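## Task

The same job with different codes. The north pallet, near the -y end of the track, is route K9 and the south pallet, near the +y end, is route T1. Each case's route label is on its lid or its track-facing side. One case on each pallet bears the other pallet's code. Swap those two so both sit on the correct pallet, with all cases lid up. A stop on the table beside the track's middle is allowed. No case may overhang its pallet by more than a finger's width. A fallen case may be recovered but must end lid up. Finish with both tools released and moved clear, and nothing held in place only by the robot.

## Robot and tools

ROBOT. Two arms, left_arm and right_arm, each carry a vacuum tool and ride their own carriage on one shared track that runs along y at x = 0. left_rail carries left_arm on the +y half (position_m 0.6 to 3 m); right_rail carries right_arm on the -y half (-3 to -0.6 m). Each arm's base sits at x = 0, y = its carriage position, z = 0.04 m, facing +x. Rows never drive a carriage.

FRAME. All reported poses use one table-fixed frame in metres: table top z = 0, +z up, +x the direction the arms face, +y to their left, y = 0 at the track's middle. The table starts at x = 0.50 and only spans y = -0.90 to 0.90; outside that the floor is at z = -0.53. Reported cup point positions can be slightly off, more at long reach.

TOOL. The cup point is the centre of the four cup rims. Cups face along the cup point's +z. In cup point axes, cups sit at x = -62 and +62 mm; channel a's pair at y = -104.5 mm, channel b's at +104.5 mm. Rims span 227 mm (x) by 312 mm (y); each cup is 103 mm wide. Both cups of a channel must seal fully on a flat smooth surface or that channel holds nothing; edges, holes and gaps leak. Cardboard leaks somewhat. Cups compress up to about 21 mm.

execute_actions. Argument: actions, a list run in order. Each action may hold rows, steps, until, left_rail, right_rail.
- rows: 1 to 15 rows, each one control step (1/30 s). Every row is one flat list of 16 numbers, each in [-1, 1], covering both arms: left dx, dy, dz, rx, ry, rz, suction_a, suction_b, then right dx, dy, dz, rx, ry, rz, suction_a, suction_b. dx..rz are an offset, not a pose: a target relative to that arm's cup point as measured when the action began (for a call's first action, the last reported pose), expressed in the cup point's own axes. Rows do not add up; each is measured from that same start. Scale: 1.0 = 0.6 m for dx, dy, dz, and 180 degrees for the rotation vector rx, ry, rz. The commanded pose is clipped each step to within 100 mm and 16 degrees of the current one.
- suction_a, suction_b: 1 on, 0 off (above 0.01 counts as on). They latch, and a 0 is a real command, so repeat the current values to keep a grip.
- steps: 1 to 450, default 15, at least the number of rows. After the last row the arm keeps heading for the last target, but if cut short it may stop shy; send the remainder next.
- until: ends the action early when all conditions hold, e.g. {"left_rail": {"position_status": ["!=", "moving"]}}, or {"all": {"status": "ended"}} / {"any": {"status": "ended"}}. Numbers need a comparison (=, !=, <, <=, >, >=).
- left_rail / right_rail: position_m is an absolute goal along y in metres (ranges above); speed_m_s 0.01 to 1 (starts at 1, persists); or {"stop": true} alone. Carriages accelerate at 2 m/s2. Send position_m, then wait on position_status != moving before placing that arm's tool. An arm's tool moves with its carriage.
Any out-of-range value or unknown name rejects the whole call. An empty list just returns state and images.

zoom_image: camera (cam_high, cam_low, cam_pallet_north, cam_pallet_south, cam_left_wrist, cam_right_wrist) and region [x0, y0, x1, y1] in pixels from the top-left, at most 504 by 504. Useful for reading labels.

finished_scene: scene, the number of the scene being ended. Irreversible; the result reports success and gives the next task.

RESULTS. Per arm: end_effector_position, end_effector_quat_wxyz, linear/angular velocity; Hand target (where the controller drives the cup point now); Joint positions/velocities (rail, shoulder pan, shoulder lift, elbow, wrist 1, wrist 2, wrist 3); Wrist force and torque in tool axes (noisy, offset up to ~10 N, saturate near 200 N, "no reading" is harmless). suction_measured_a/b: 0 no seal, 0.83+ airtight, lower means leaking; settles within ~1.3 s. part_present_a/b flips to 1 above 0.09, back to 0 below 0.07. Rail position_status: moving, done, stopped, contact_stop (blocked; re-read position after rollback), time_out (check what blocks it), stopped_with_arm (its arm was held back; send followable rows, then resend), stopped_for_other_arm (move arms apart, wait 30 steps, resend). position_answer taken/not_taken. "pose unreachable" means the clearance check altered or blocked that arm's command; it is stricter while carriages move.

PICK AND PLACE. Press a channel's cups flat on the case lid, switch suction on, wait for the reading, lift gently: ramp offsets by about 0.01 per row rather than jumping. To release, lower in tiny steps until contact, then in one action switch both channels off and back straight away. The cups spring back on release. Suction on while still can lift a case; a cup sealed on the table pins the tool until turned off.

AVOID. Any hard contact or pressing between the two arms, tools, cameras, carriages or a case held by one arm. For a handover, put the case down and switch the giver off before the taker on. A force of 400 N or joint torque at its limit (pan/lift 671, elbow 394, wrists 97.3 N m) faults the arm for 10 s. Controller assumes a held load of 11.5 kg. Do not drop, slam or knock anything out of the work area; loose objects may be nudged briefly by outside disturbances. Move smoothly; the robot holds its last command while you think.

Each tool is called as name(argument=value, ...) on one line, values as JSON.

## Session

execute_actions(actions=[])

Scene clock: 0.00 s.
left_arm: end_effector_position=(+0.8493, +2.3250, +0.4403) suction_measured_a=0.00 part_present_a=0 suction_measured_b=0.00 part_present_b=0 end_effector_quat_wxyz=(+0.000, -0.001, +1.000, -0.000) end_effector_velocity=(-0.000, +0.000, +0.000) end_effector_angular_velocity=(-0.000, -0.000, +0.000) | right_arm: end_effector_position=(+0.8510, -1.3862, +0.4409) suction_measured_a=0.00 part_present_a=0 suction_measured_b=0.00 part_present_b=0 end_effector_quat_wxyz=(+0.001, -0.000, +1.000, +0.000) end_effector_velocity=(+0.000, -0.000, -0.000) end_effector_angular_velocity=(+0.000, +0.000, -0.000)
Joint positions: left_arm=[ 2.324 -0.238 -1.499  2.093 -2.165 -1.571  1.332] | right_arm=[-1.388 -0.237 -1.498  2.091 -2.166 -1.57   1.333]
Joint velocities: left_arm=[ 0.  0. -0.  0. -0.  0. -0.] | right_arm=[ 0. -0.  0. -0.  0. -0. -0.]
Wrist force (N, on the end effector, along its own x y z axes, offset not removed): no reading
Wrist torque (N m, same axes, about the end effector's origin, offset not removed): no reading
Hand target (left_arm): +0.849, +2.325, +0.440; +0.000, -0.001, +1.000, -0.000
Hand target (right_arm): +0.851, -1.386, +0.441; +0.001, -0.000, +1.000, +0.000
left_rail: position_m=2.324 position_m_goal=2.324 speed_m_s=1.00 position_status=done position_answer=taken refusals=0
right_rail: position_m=-1.388 position_m_goal=-1.388 speed_m_s=1.00 position_status=done position_answer=taken refusals=0

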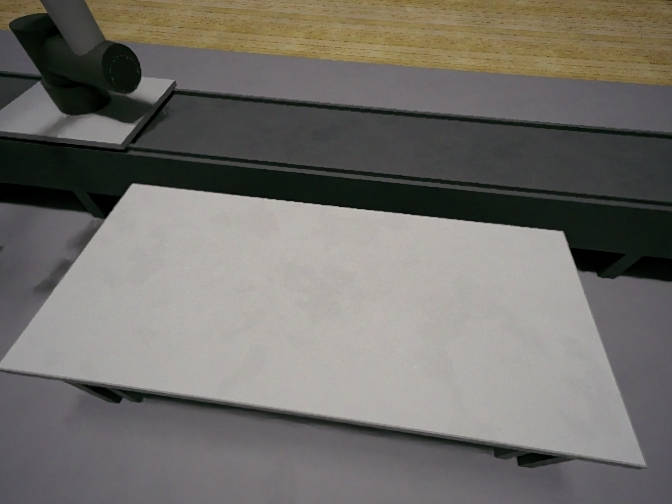

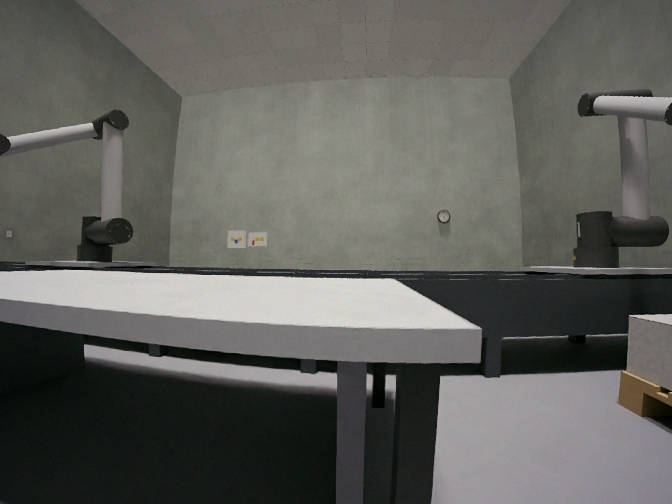

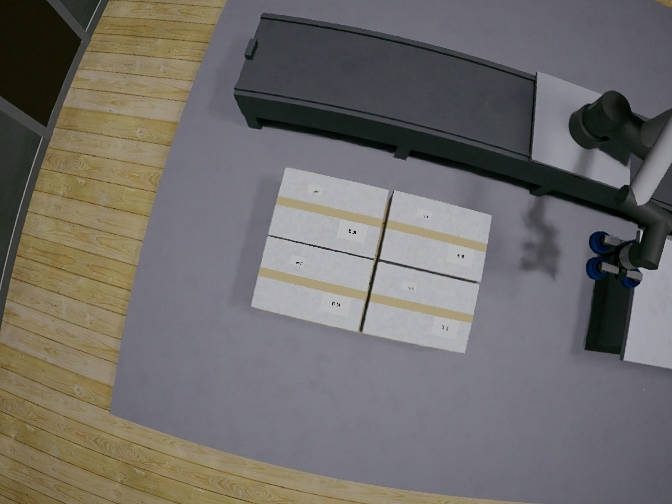

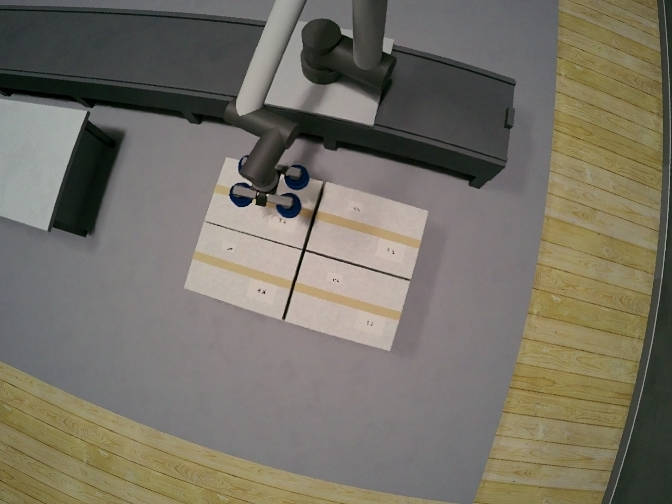

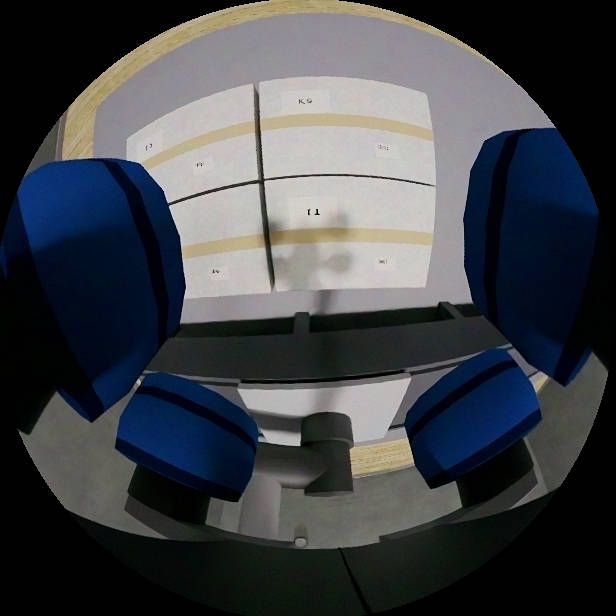

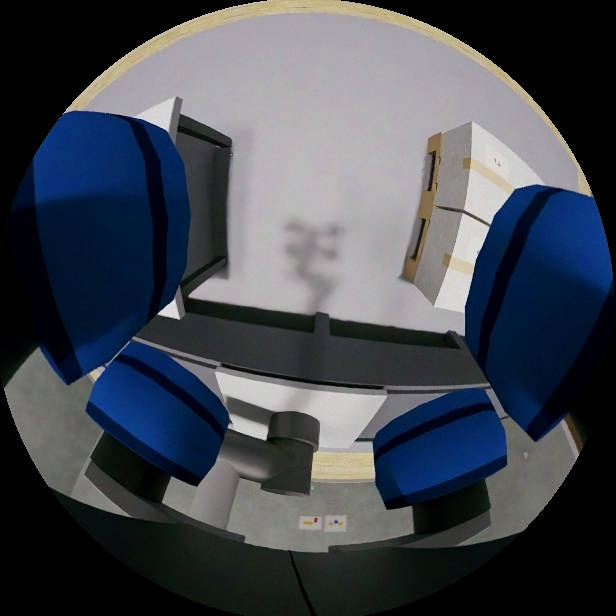

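zoom_image(camera="cam_pallet_north", region=[240, 155, 500, 365])

zoom_image(camera="cam_pallet_south", region=[175, 150, 435, 360])

zoom_image(camera="cam_left_wrist", region=[110, 60, 450, 310])

Region (240, 155, 500, 365) of cam_pallet_north's 672x504 image, scaled by 1.938, with more detail than that image has; it fills the top 407 rows of this view, and the rest is white.

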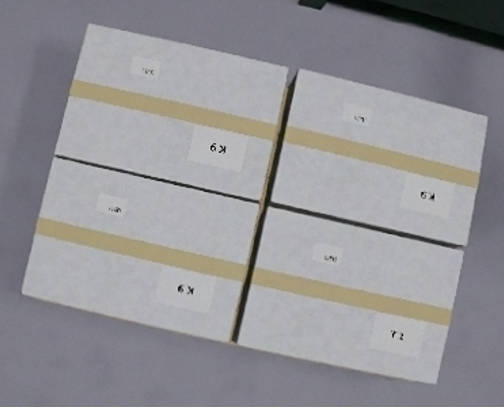

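Region (175, 150, 435, 360) of cam_pallet_south's 672x504 image, scaled by 1.938, with more detail than that image has; it fills the top 407 rows of this view, and the rest is white.

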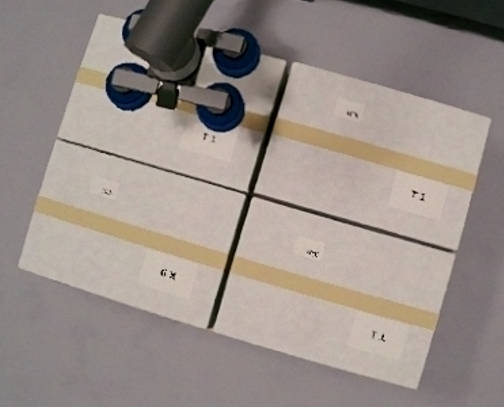

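Region (110, 60, 450, 310) of cam_left_wrist's 616x616 image, scaled by 1.482, with more detail than that image has; it fills the top 371 rows of this view, and the rest is white.

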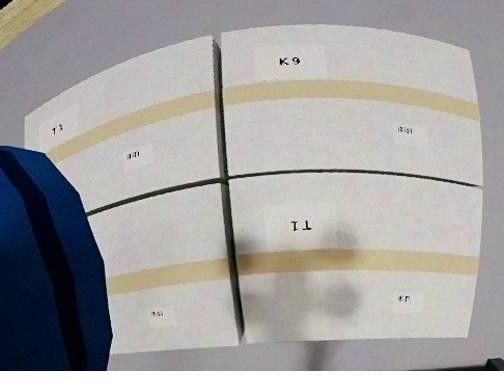

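zoom_image(camera="cam_low", region=[592, 295, 672, 425])

zoom_image(camera="cam_right_wrist", region=[390, 105, 560, 325])

Region (592, 295, 672, 425) of cam_low's 672x504 image, scaled by 3.877, with more detail than that image has; it fills the left 310 columns of this view, and the rest is white.

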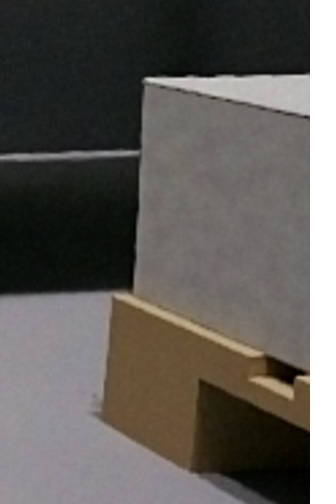

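Region (390, 105, 560, 325) of cam_right_wrist's 616x616 image, scaled by 2.291, with more detail than that image has; it fills the left 389 columns of this view, and the rest is white.

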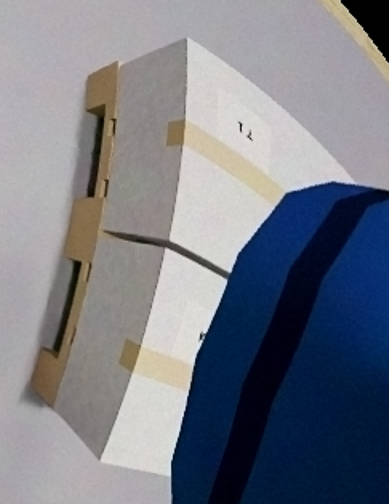

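execute_actions(actions=[{"left_rail": {"position_m": 2.5, "speed_m_s": 0.6}, "right_rail": {"position_m": -2.53, "speed_m_s": 0.6}, "steps": 1}])

zoom_image(camera="cam_pallet_north", region=[350, 245, 490, 365])

zoom_image(camera="cam_pallet_south", region=[175, 210, 315, 330])

Scene clock: 120.03 s.
left_arm: end_effector_position=(+0.8493, +2.3250, +0.4403) suction_measured_a=0.00 part_present_a=0 suction_measured_b=0.00 part_present_b=0 end_effector_quat_wxyz=(+0.000, -0.001, +1.000, -0.000) end_effector_velocity=(-0.000, +0.000, +0.000) end_effector_angular_velocity=(-0.000, -0.000, +0.000) | right_arm: end_effector_position=(+0.8510, -1.3862, +0.4409) suction_measured_a=0.00 part_present_a=0 suction_measured_b=0.00 part_present_b=0 end_effector_quat_wxyz=(+0.001, -0.000, +1.000, +0.000) end_effector_velocity=(+0.000, -0.000, -0.000) end_effector_angular_velocity=(-0.000, +0.000, -0.000)
Joint positions: left_arm=[ 2.324 -0.238 -1.499  2.093 -2.165 -1.571  1.332] | right_arm=[-1.388 -0.237 -1.498  2.091 -2.166 -1.57   1.333]
Joint velocities: left_arm=[ 0.  0. -0.  0. -0.  0. -0.] | right_arm=[ 0. -0.  0. -0. -0. -0.  0.]
Wrist force (N, on the end effector, along its own x y z axes, offset not removed): left_arm=[-3.5 -1.3 -3.2] | right_arm=[2.3 -4.5 -1.8]
Wrist torque (N m, same axes, about the end effector's origin, offset not removed): left_arm=[-0.01 0.56 -0.05] | right_arm=[-0.30 -0.15 0.33]
Hand target (left_arm): +0.849, +2.327, +0.440; +0.000, -0.001, +1.000, -0.000
Hand target (right_arm): +0.851, -1.388, +0.441; +0.001, -0.000, +1.000, +0.000
left_rail: position_m=2.324 position_m_goal=2.500 speed_m_s=0.60 position_status=moving position_answer=taken refusals=0
right_rail: position_m=-1.388 position_m_goal=-2.530 speed_m_s=0.60 position_status=moving position_answer=taken refusals=0

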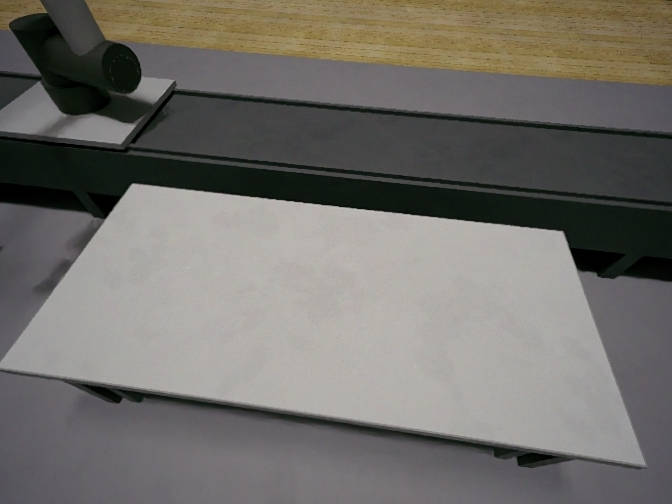

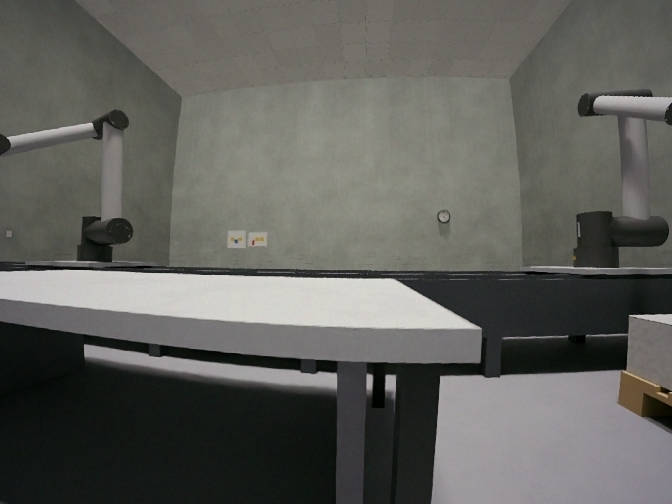

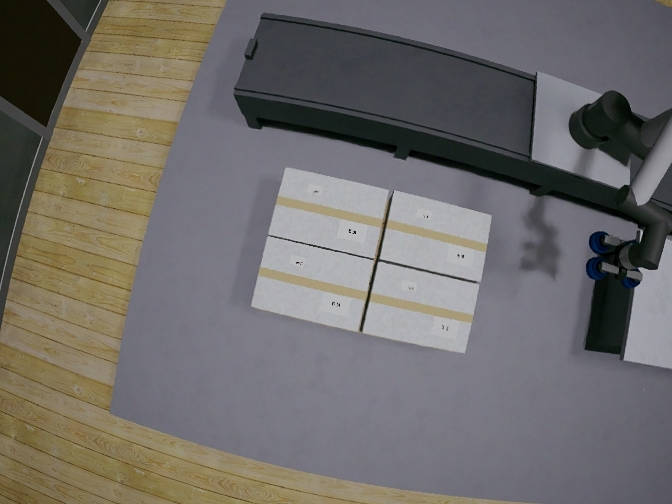

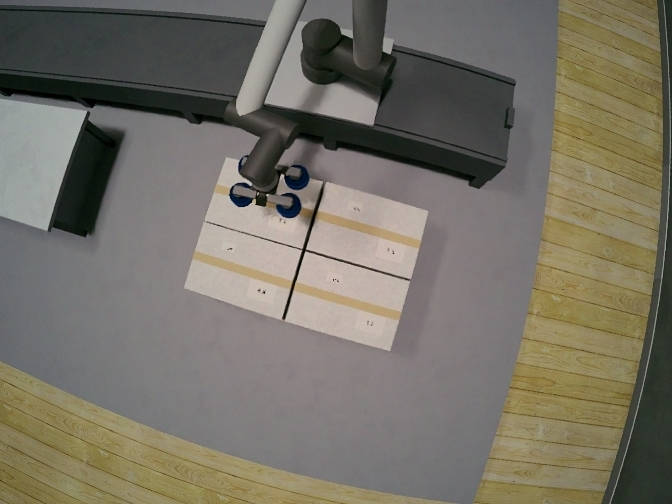

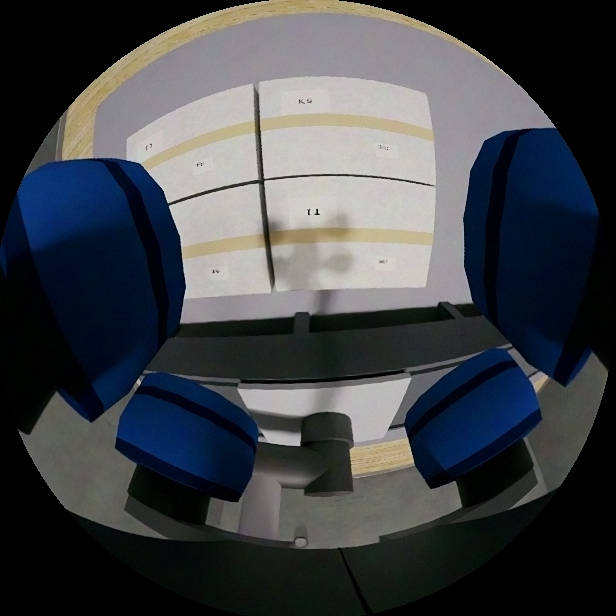

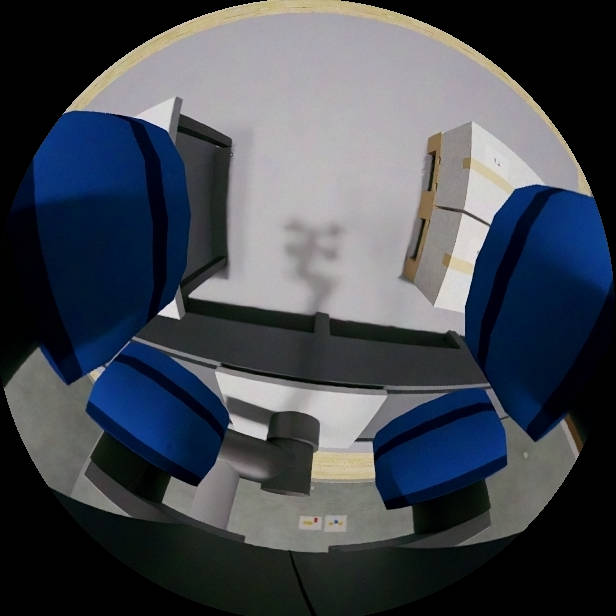

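Region (350, 245, 490, 365) of cam_pallet_north's 672x504 image, scaled by 3.600, with more detail than that image has; it fills the top 432 rows of this view, and the rest is white.

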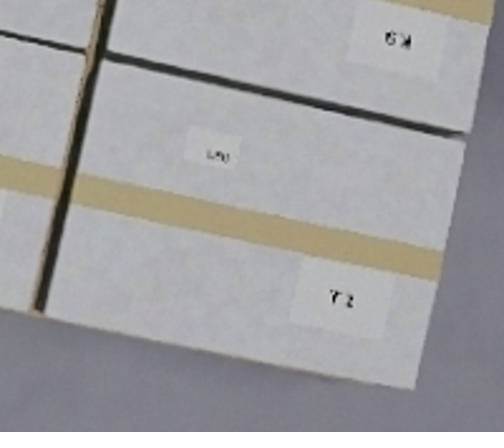

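Region (175, 210, 315, 330) of cam_pallet_south's 672x504 image, scaled by 3.600, with more detail than that image has; it fills the top 432 rows of this view, and the rest is white.

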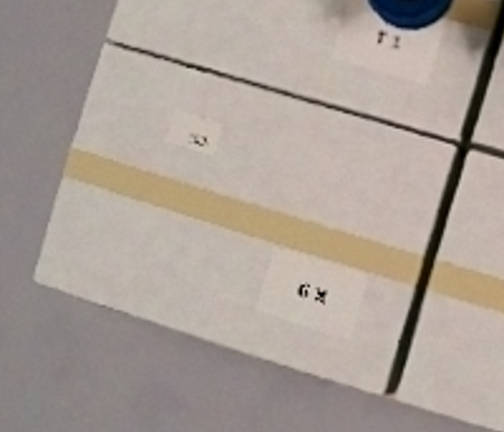

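execute_actions(actions=[])

zoom_image(camera="cam_right_wrist", region=[100, 50, 400, 300])

zoom_image(camera="cam_left_wrist", region=[200, 50, 500, 300])

Scene clock: 134.10 s.
left_arm: end_effector_position=(+0.8493, +2.5007, +0.4403) suction_measured_a=0.00 part_present_a=0 suction_measured_b=0.00 part_present_b=0 end_effector_quat_wxyz=(+0.000, -0.001, +1.000, -0.000) end_effector_velocity=(-0.000, +0.000, +0.000) end_effector_angular_velocity=(-0.000, -0.000, +0.000) | right_arm: end_effector_position=(+0.8510, -2.5286, +0.4409) suction_measured_a=0.00 part_present_a=0 suction_measured_b=0.00 part_present_b=0 end_effector_quat_wxyz=(+0.001, -0.000, +1.000, +0.000) end_effector_velocity=(-0.000, -0.000, +0.000) end_effector_angular_velocity=(+0.000, -0.000, +0.000)
Joint positions: left_arm=[ 2.5   -0.238 -1.499  2.093 -2.165 -1.571  1.332] | right_arm=[-2.53  -0.237 -1.498  2.091 -2.166 -1.57   1.333]
Joint velocities: left_arm=[ 0.  0. -0.  0. -0.  0. -0.] | right_arm=[ 0. -0. -0. -0.  0.  0. -0.]
Wrist force (N, on the end effector, along its own x y z axes, offset not removed): left_arm=[0.0 -5.3 3.0] | right_arm=[0.4 -4.7 -3.3]
Wrist torque (N m, same axes, about the end effector's origin, offset not removed): left_arm=[-0.69 0.11 -0.25] | right_arm=[-0.12 0.13 0.33]
Hand target (left_arm): +0.849, +2.501, +0.440; +0.000, -0.001, +1.000, -0.000
Hand target (right_arm): +0.851, -2.528, +0.441; +0.001, -0.000, +1.000, +0.000
left_rail: position_m=2.500 position_m_goal=2.500 speed_m_s=0.60 position_status=done position_answer=taken refusals=0
right_rail: position_m=-2.530 position_m_goal=-2.530 speed_m_s=0.60 position_status=done position_answer=taken refusals=0

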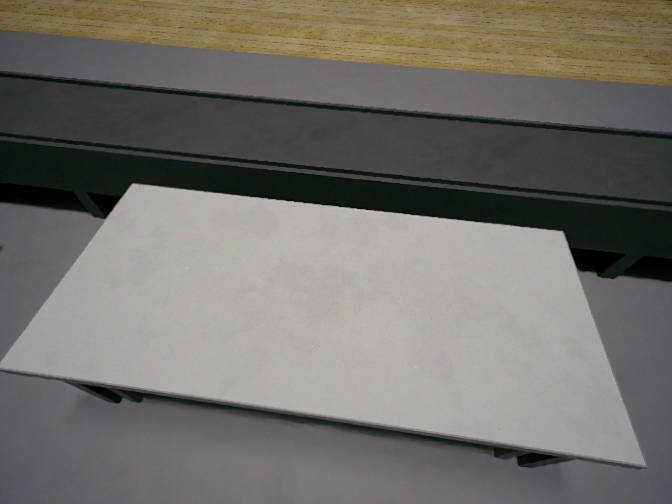

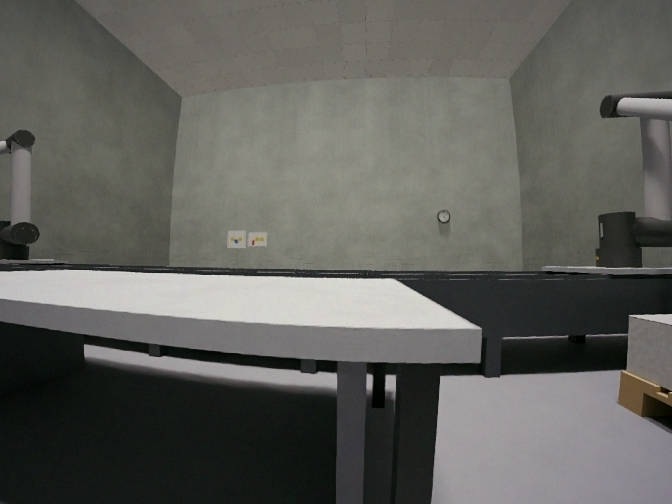

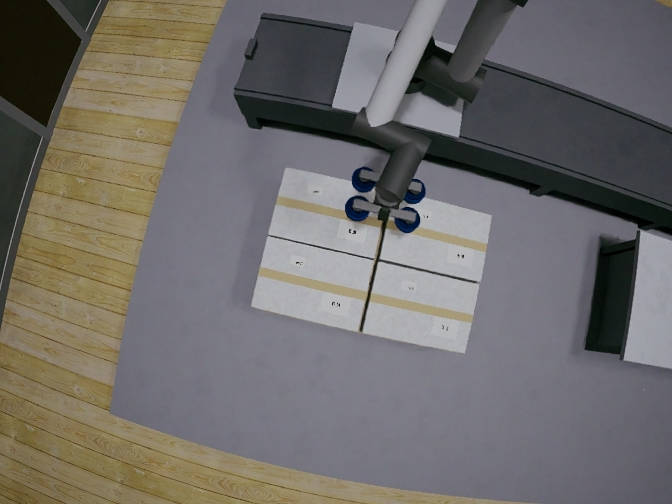

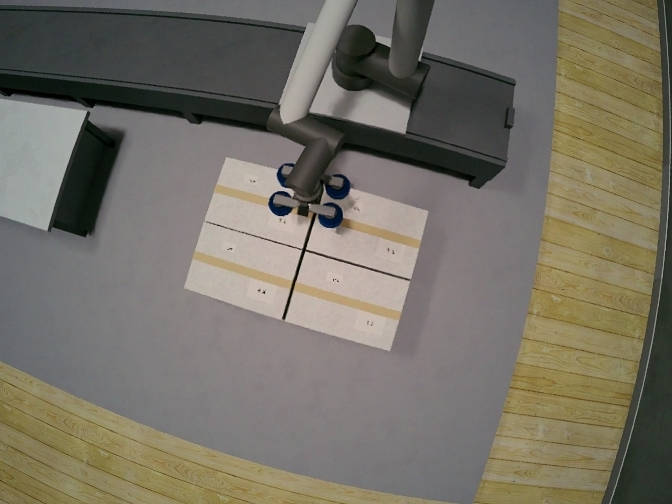

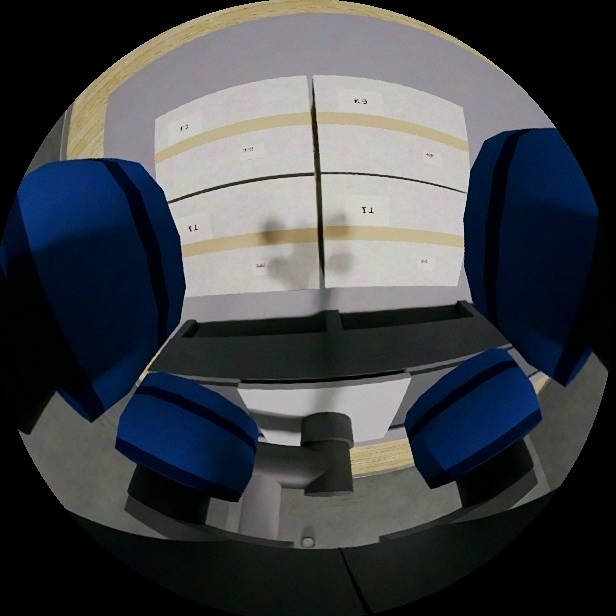

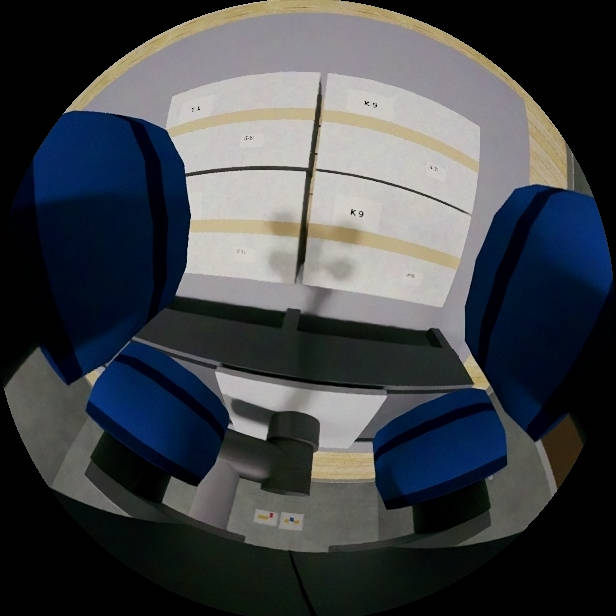

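Region (100, 50, 400, 300) of cam_right_wrist's 616x616 image, scaled by 1.680, with more detail than that image has.

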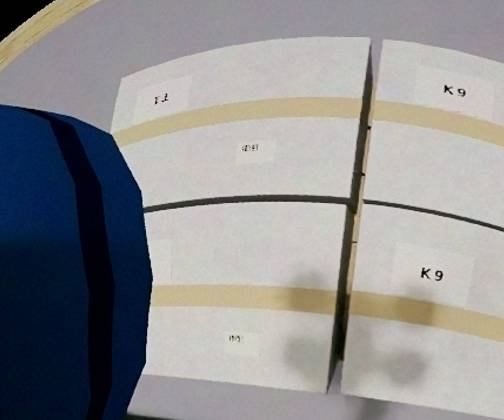

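Region (200, 50, 500, 300) of cam_left_wrist's 616x616 image, scaled by 1.680, with more detail than that image has.

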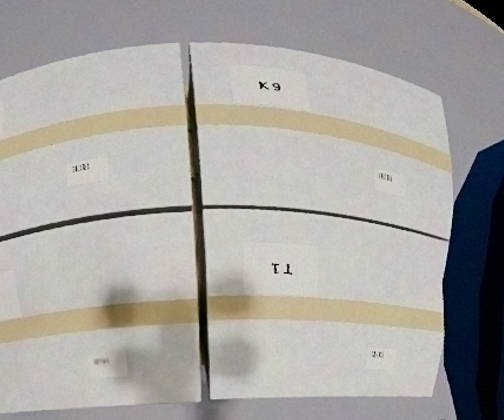

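execute_actions(actions=[{"rows": [
[-0.0021,-0.0020,0.0029,0,0,0.0002,0,0,-0.0023,0.0020,0.0029,0,0,0,0,0],
[-0.0083,-0.0080,0.0113,0,0,0.0007,0,0,-0.0089,0.0079,0.0113,0,0,0,0,0],
[-0.0177,-0.0171,0.0241,0,0,0.0015,0,0,-0.0190,0.0168,0.0241,0,0,0,0,0],
[-0.0298,-0.0287,0.0405,0,0,0.0025,0,0,-0.0319,0.0282,0.0406,0,0,0,0,0],
[-0.0444,-0.0428,0.0603,0,0,0.0037,0,0,-0.0475,0.0420,0.0604,0,0,0,0,0],
[-0.0597,-0.0575,0.0811,0,0,0.0049,0,0,-0.0639,0.0565,0.0812,0,0,0,0,0],
[-0.0768,-0.0740,0.1044,0,0,0.0064,0,0,-0.0821,0.0727,0.1045,0,0,0,0,0],
[-0.0938,-0.0904,0.1275,0,0,0.0078,0,0,-0.1004,0.0888,0.1276,0,0,0,0,0],
[-0.1109,-0.1069,0.1507,0,0,0.0092,0,0,-0.1186,0.1050,0.1509,0,0,0,0,0],
[-0.1279,-0.1233,0.1739,0,0,0.0106,0,0,-0.1369,0.1211,0.1741,0,0,0,0,0],
[-0.1449,-0.1397,0.1970,0,0,0.0120,0,0,-0.1551,0.1373,0.1973,0,0,0,0,0],
[-0.1620,-0.1562,0.2202,0,0,0.0134,0,0,-0.1734,0.1534,0.2205,0,0,0,0,0],
[-0.1791,-0.1726,0.2434,0,0,0.0148,0,0,-0.1916,0.1696,0.2437,0,0,0,0,0],
[-0.1961,-0.1890,0.2666,0,0,0.0160,0,0,-0.2098,0.1857,0.2669,0,0,0,0,0],
[-0.6012,-0.5795,0.8172,0,0,0.0166,0,0,-0.6433,0.5693,0.8182,0,0,0,0,0]
], "steps": 37}])

Scene clock: 234.43 s.
left_arm: end_effector_position=(+1.1285, +2.2129, +0.0398) suction_measured_a=0.00 part_present_a=0 suction_measured_b=0.00 part_present_b=0 end_effector_quat_wxyz=(+0.001, +0.026, +1.000, -0.000) end_effector_velocity=(+0.289, -0.254, -0.379) end_effector_angular_velocity=(+0.003, +0.006, -0.001) | right_arm: end_effector_position=(+1.1436, -2.2464, +0.0442) suction_measured_a=0.00 part_present_a=0 suction_measured_b=0.00 part_present_b=0 end_effector_quat_wxyz=(+0.002, -0.001, +1.000, +0.001) end_effector_velocity=(+0.301, +0.248, -0.373) end_effector_angular_velocity=(-0.000, +0.006, +0.001)
Joint positions: left_arm=[ 2.5   -0.423 -0.851  1.809 -2.531 -1.571  1.199] | right_arm=[-2.53   0.071 -0.845  1.787 -2.516 -1.569  1.641]
Joint velocities: left_arm=[ 0.    -0.099  0.609 -0.533 -0.07   0.    -0.098] | right_arm=[ 0.     0.195  0.608 -0.551 -0.052 -0.     0.194]
Wrist force (N, on the end effector, along its own x y z axes, offset not removed): left_arm=[-0.3 -2.5 -2.7] | right_arm=[1.3 -4.8 -3.8]
Wrist torque (N m, same axes, about the end effector's origin, offset not removed): left_arm=[-0.33 0.22 -0.17] | right_arm=[-0.38 0.01 0.35]
Hand target (left_arm): +1.167, +2.180, -0.011; +0.000, +0.026, +1.000, -0.000
Hand target (right_arm): +1.184, -2.215, -0.006; +0.002, -0.001, +1.000, +0.001
Off the commanded pose (left_arm): 0.135 m, 0 deg; position clipped at the last step of the last action.
Off the commanded pose (right_arm): 0.146 m, 0 deg; position clipped at the last step of the last action.
left_rail: position_m=2.500 position_m_goal=2.500 speed_m_s=0.60 position_status=done position_answer=taken refusals=0
right_rail: position_m=-2.530 position_m_goal=-2.530 speed_m_s=0.60 position_status=done position_answer=taken refusals=0

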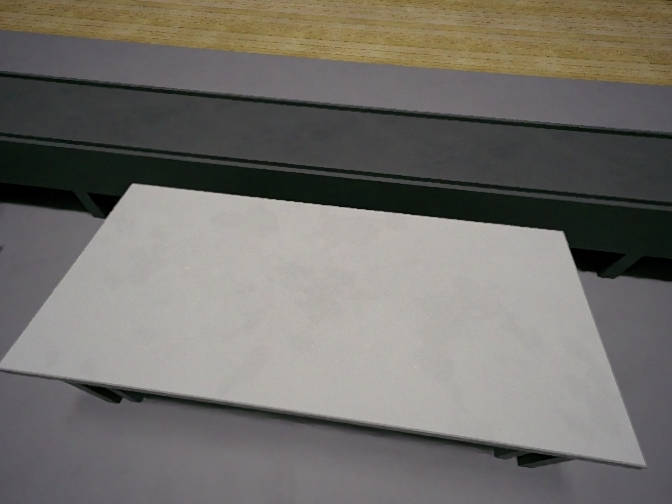

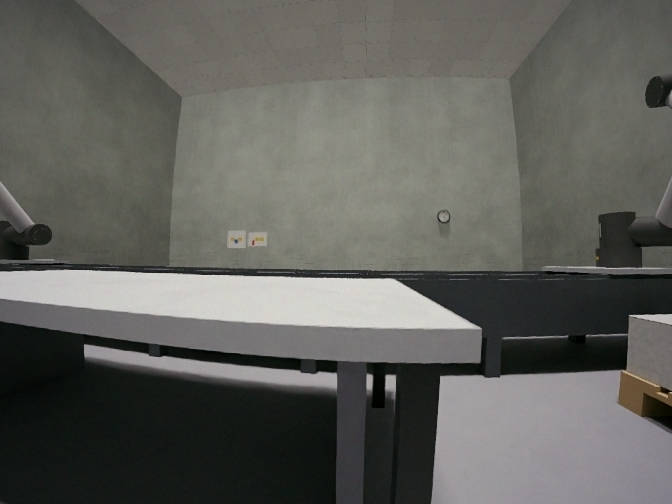

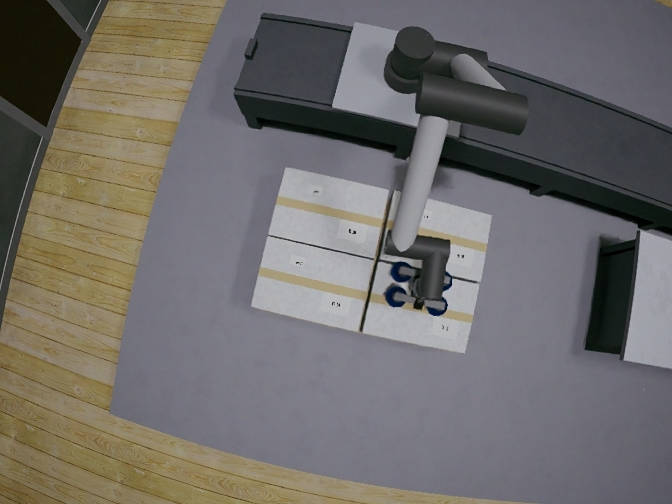

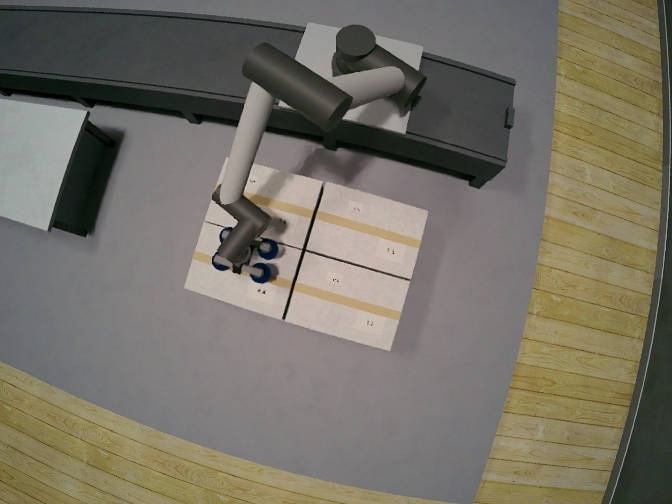

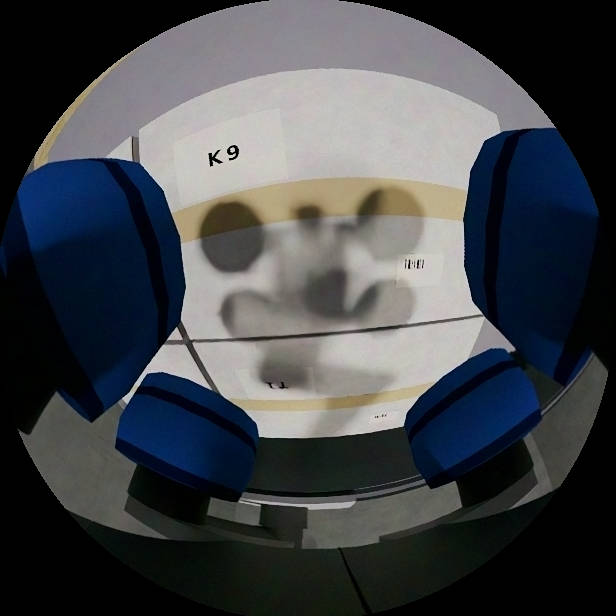

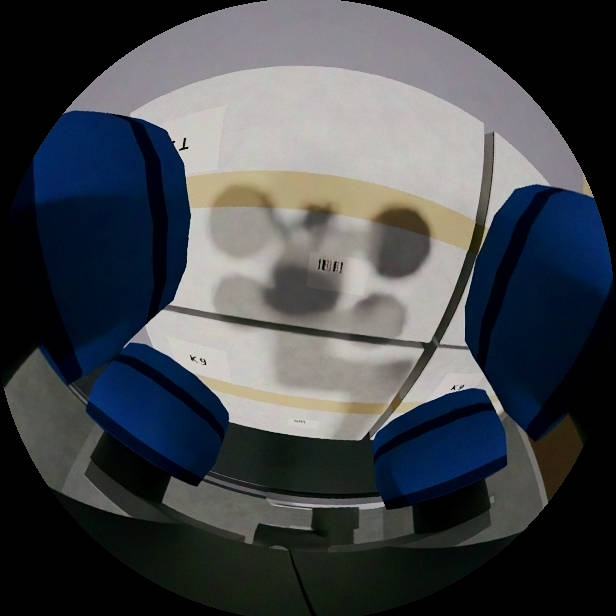

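execute_actions(actions=[])

Scene clock: 238.97 s.
left_arm: end_effector_position=(+1.1667, +2.1802, -0.0109) suction_measured_a=0.00 part_present_a=0 suction_measured_b=0.00 part_present_b=0 end_effector_quat_wxyz=(+0.000, +0.026, +1.000, -0.000) end_effector_velocity=(-0.000, -0.000, -0.000) end_effector_angular_velocity=(+0.000, +0.000, -0.000) | right_arm: end_effector_position=(+1.1837, -2.2147, -0.0055) suction_measured_a=0.00 part_present_a=0 suction_measured_b=0.00 part_present_b=0 end_effector_quat_wxyz=(+0.002, -0.001, +1.000, +0.001) end_effector_velocity=(-0.000, +0.000, -0.000) end_effector_angular_velocity=(-0.000, +0.000, +0.000)
Joint positions: left_arm=[ 2.5   -0.435 -0.77   1.736 -2.537 -1.571  1.188] | right_arm=[-2.53   0.095 -0.765  1.711 -2.52  -1.569  1.665]
Joint velocities: left_arm=[ 0. -0.  0. -0.  0.  0.  0.] | right_arm=[ 0.  0.  0. -0.  0. -0.  0.]
Wrist force (N, on the end effector, along its own x y z axes, offset not removed): left_arm=[2.3 -2.2 -3.9] | right_arm=[0.1 -6.5 -1.2]
Wrist torque (N m, same axes, about the end effector's origin, offset not removed): left_arm=[-0.29 -0.15 -0.15] | right_arm=[-0.56 0.22 0.31]
Hand target (left_arm): +1.167, +2.180, -0.011; +0.000, +0.026, +1.000, -0.000
Hand target (right_arm): +1.184, -2.215, -0.006; +0.002, -0.001, +1.000, +0.001
Off the commanded pose (left_arm): 0.065 m, 0 deg; position clipped at the last step of the last action.
Off the commanded pose (right_arm): 0.075 m, 0 deg; position clipped at the last step of the last action.
left_rail: position_m=2.500 position_m_goal=2.500 speed_m_s=0.60 position_status=done position_answer=taken refusals=0
right_rail: position_m=-2.530 position_m_goal=-2.530 speed_m_s=0.60 position_status=done position_answer=taken refusals=0

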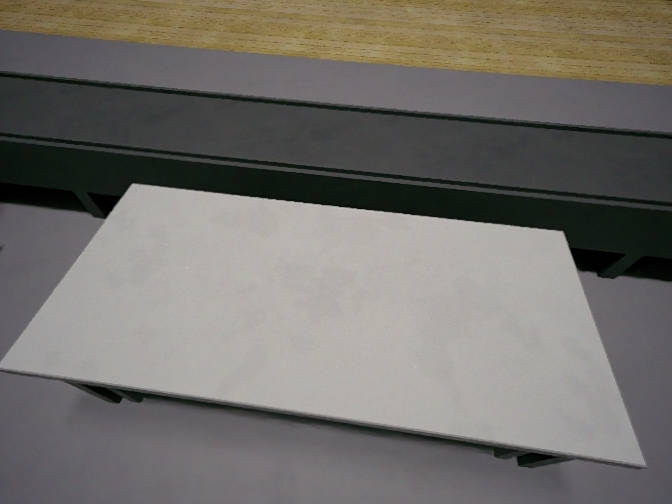

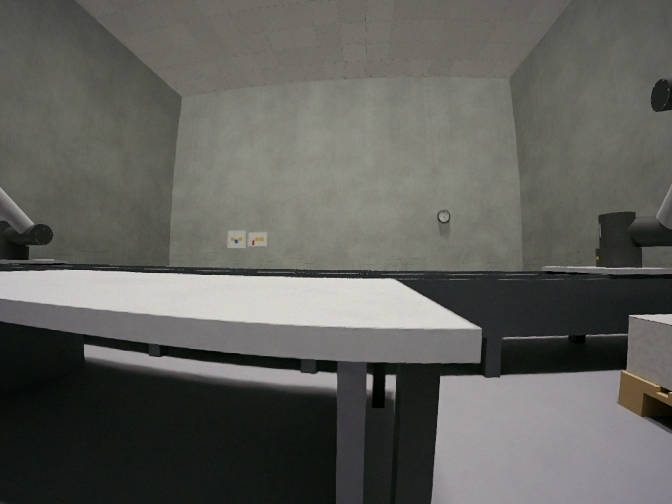

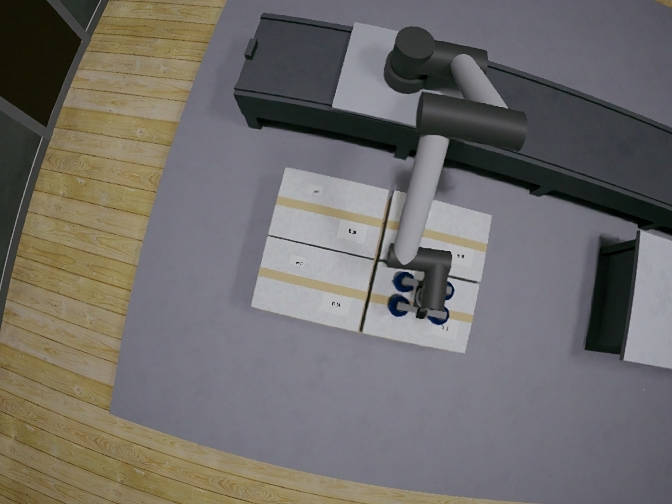

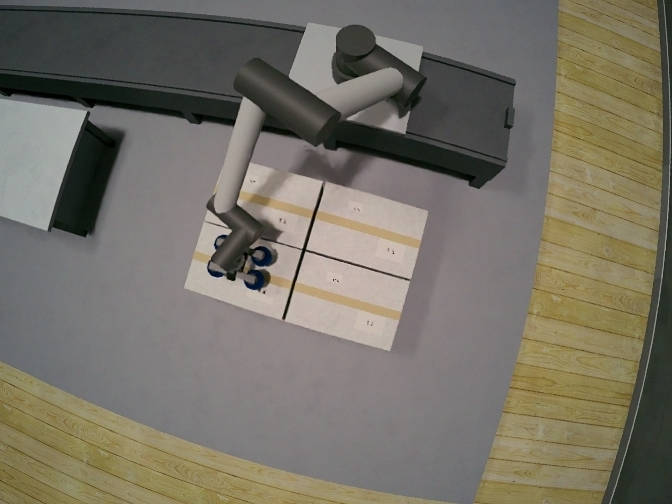

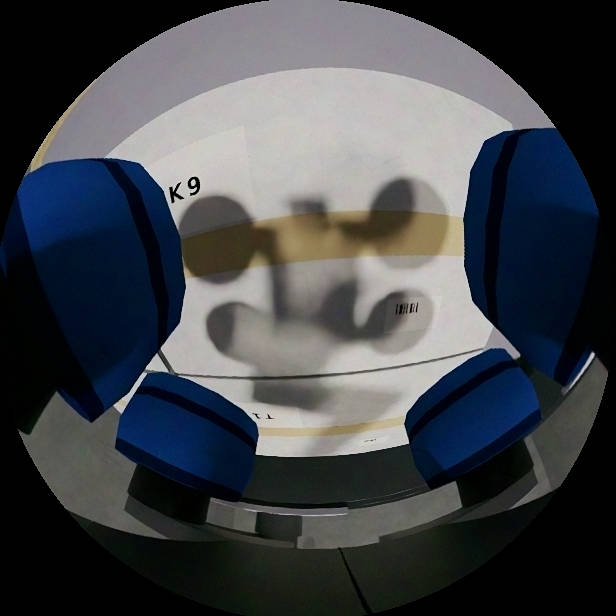

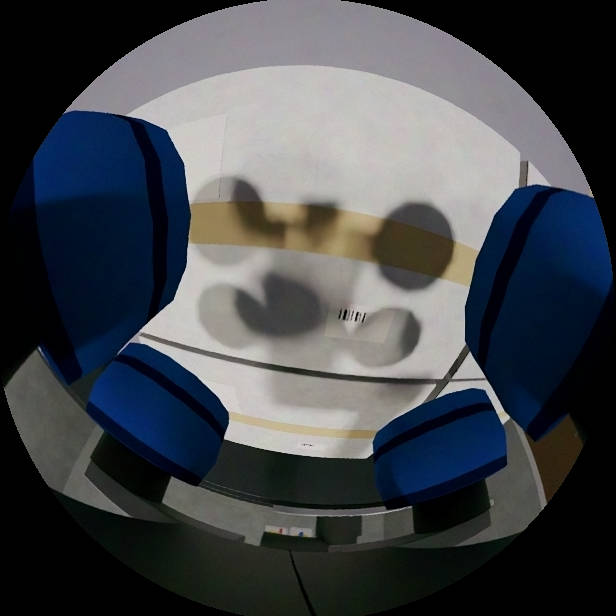

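zoom_image(camera="cam_left_wrist", region=[130, 300, 540, 420])

zoom_image(camera="cam_right_wrist", region=[110, 300, 520, 420])

zoom_image(camera="cam_left_wrist", region=[280, 50, 560, 270])

zoom_image(camera="cam_right_wrist", region=[280, 50, 560, 270])

Region (130, 300, 540, 420) of cam_left_wrist's 616x616 image, scaled by 1.229, with more detail than that image has; it fills the top 148 rows of this view, and the rest is white.

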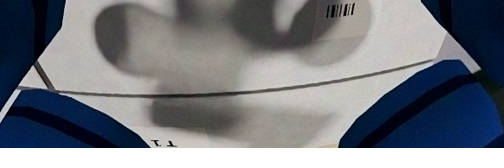

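Region (110, 300, 520, 420) of cam_right_wrist's 616x616 image, scaled by 1.229, with more detail than that image has; it fills the top 148 rows of this view, and the rest is white.

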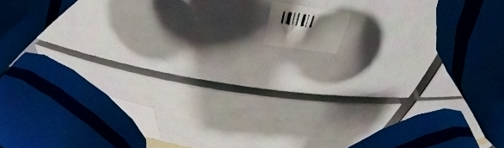

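Region (280, 50, 560, 270) of cam_left_wrist's 616x616 image, scaled by 1.800, with more detail than that image has; it fills the top 396 rows of this view, and the rest is white.

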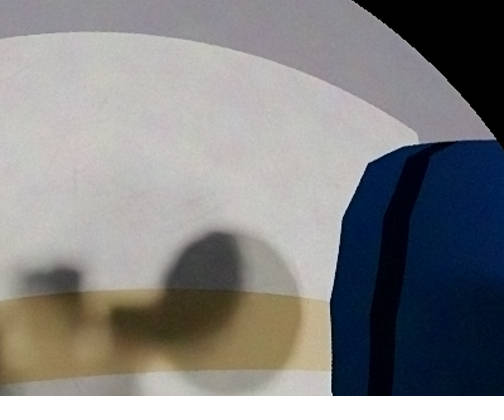

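Region (280, 50, 560, 270) of cam_right_wrist's 616x616 image, scaled by 1.800, with more detail than that image has; it fills the top 396 rows of this view, and the rest is white.

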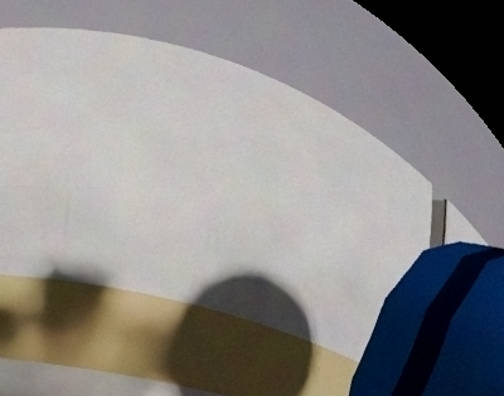

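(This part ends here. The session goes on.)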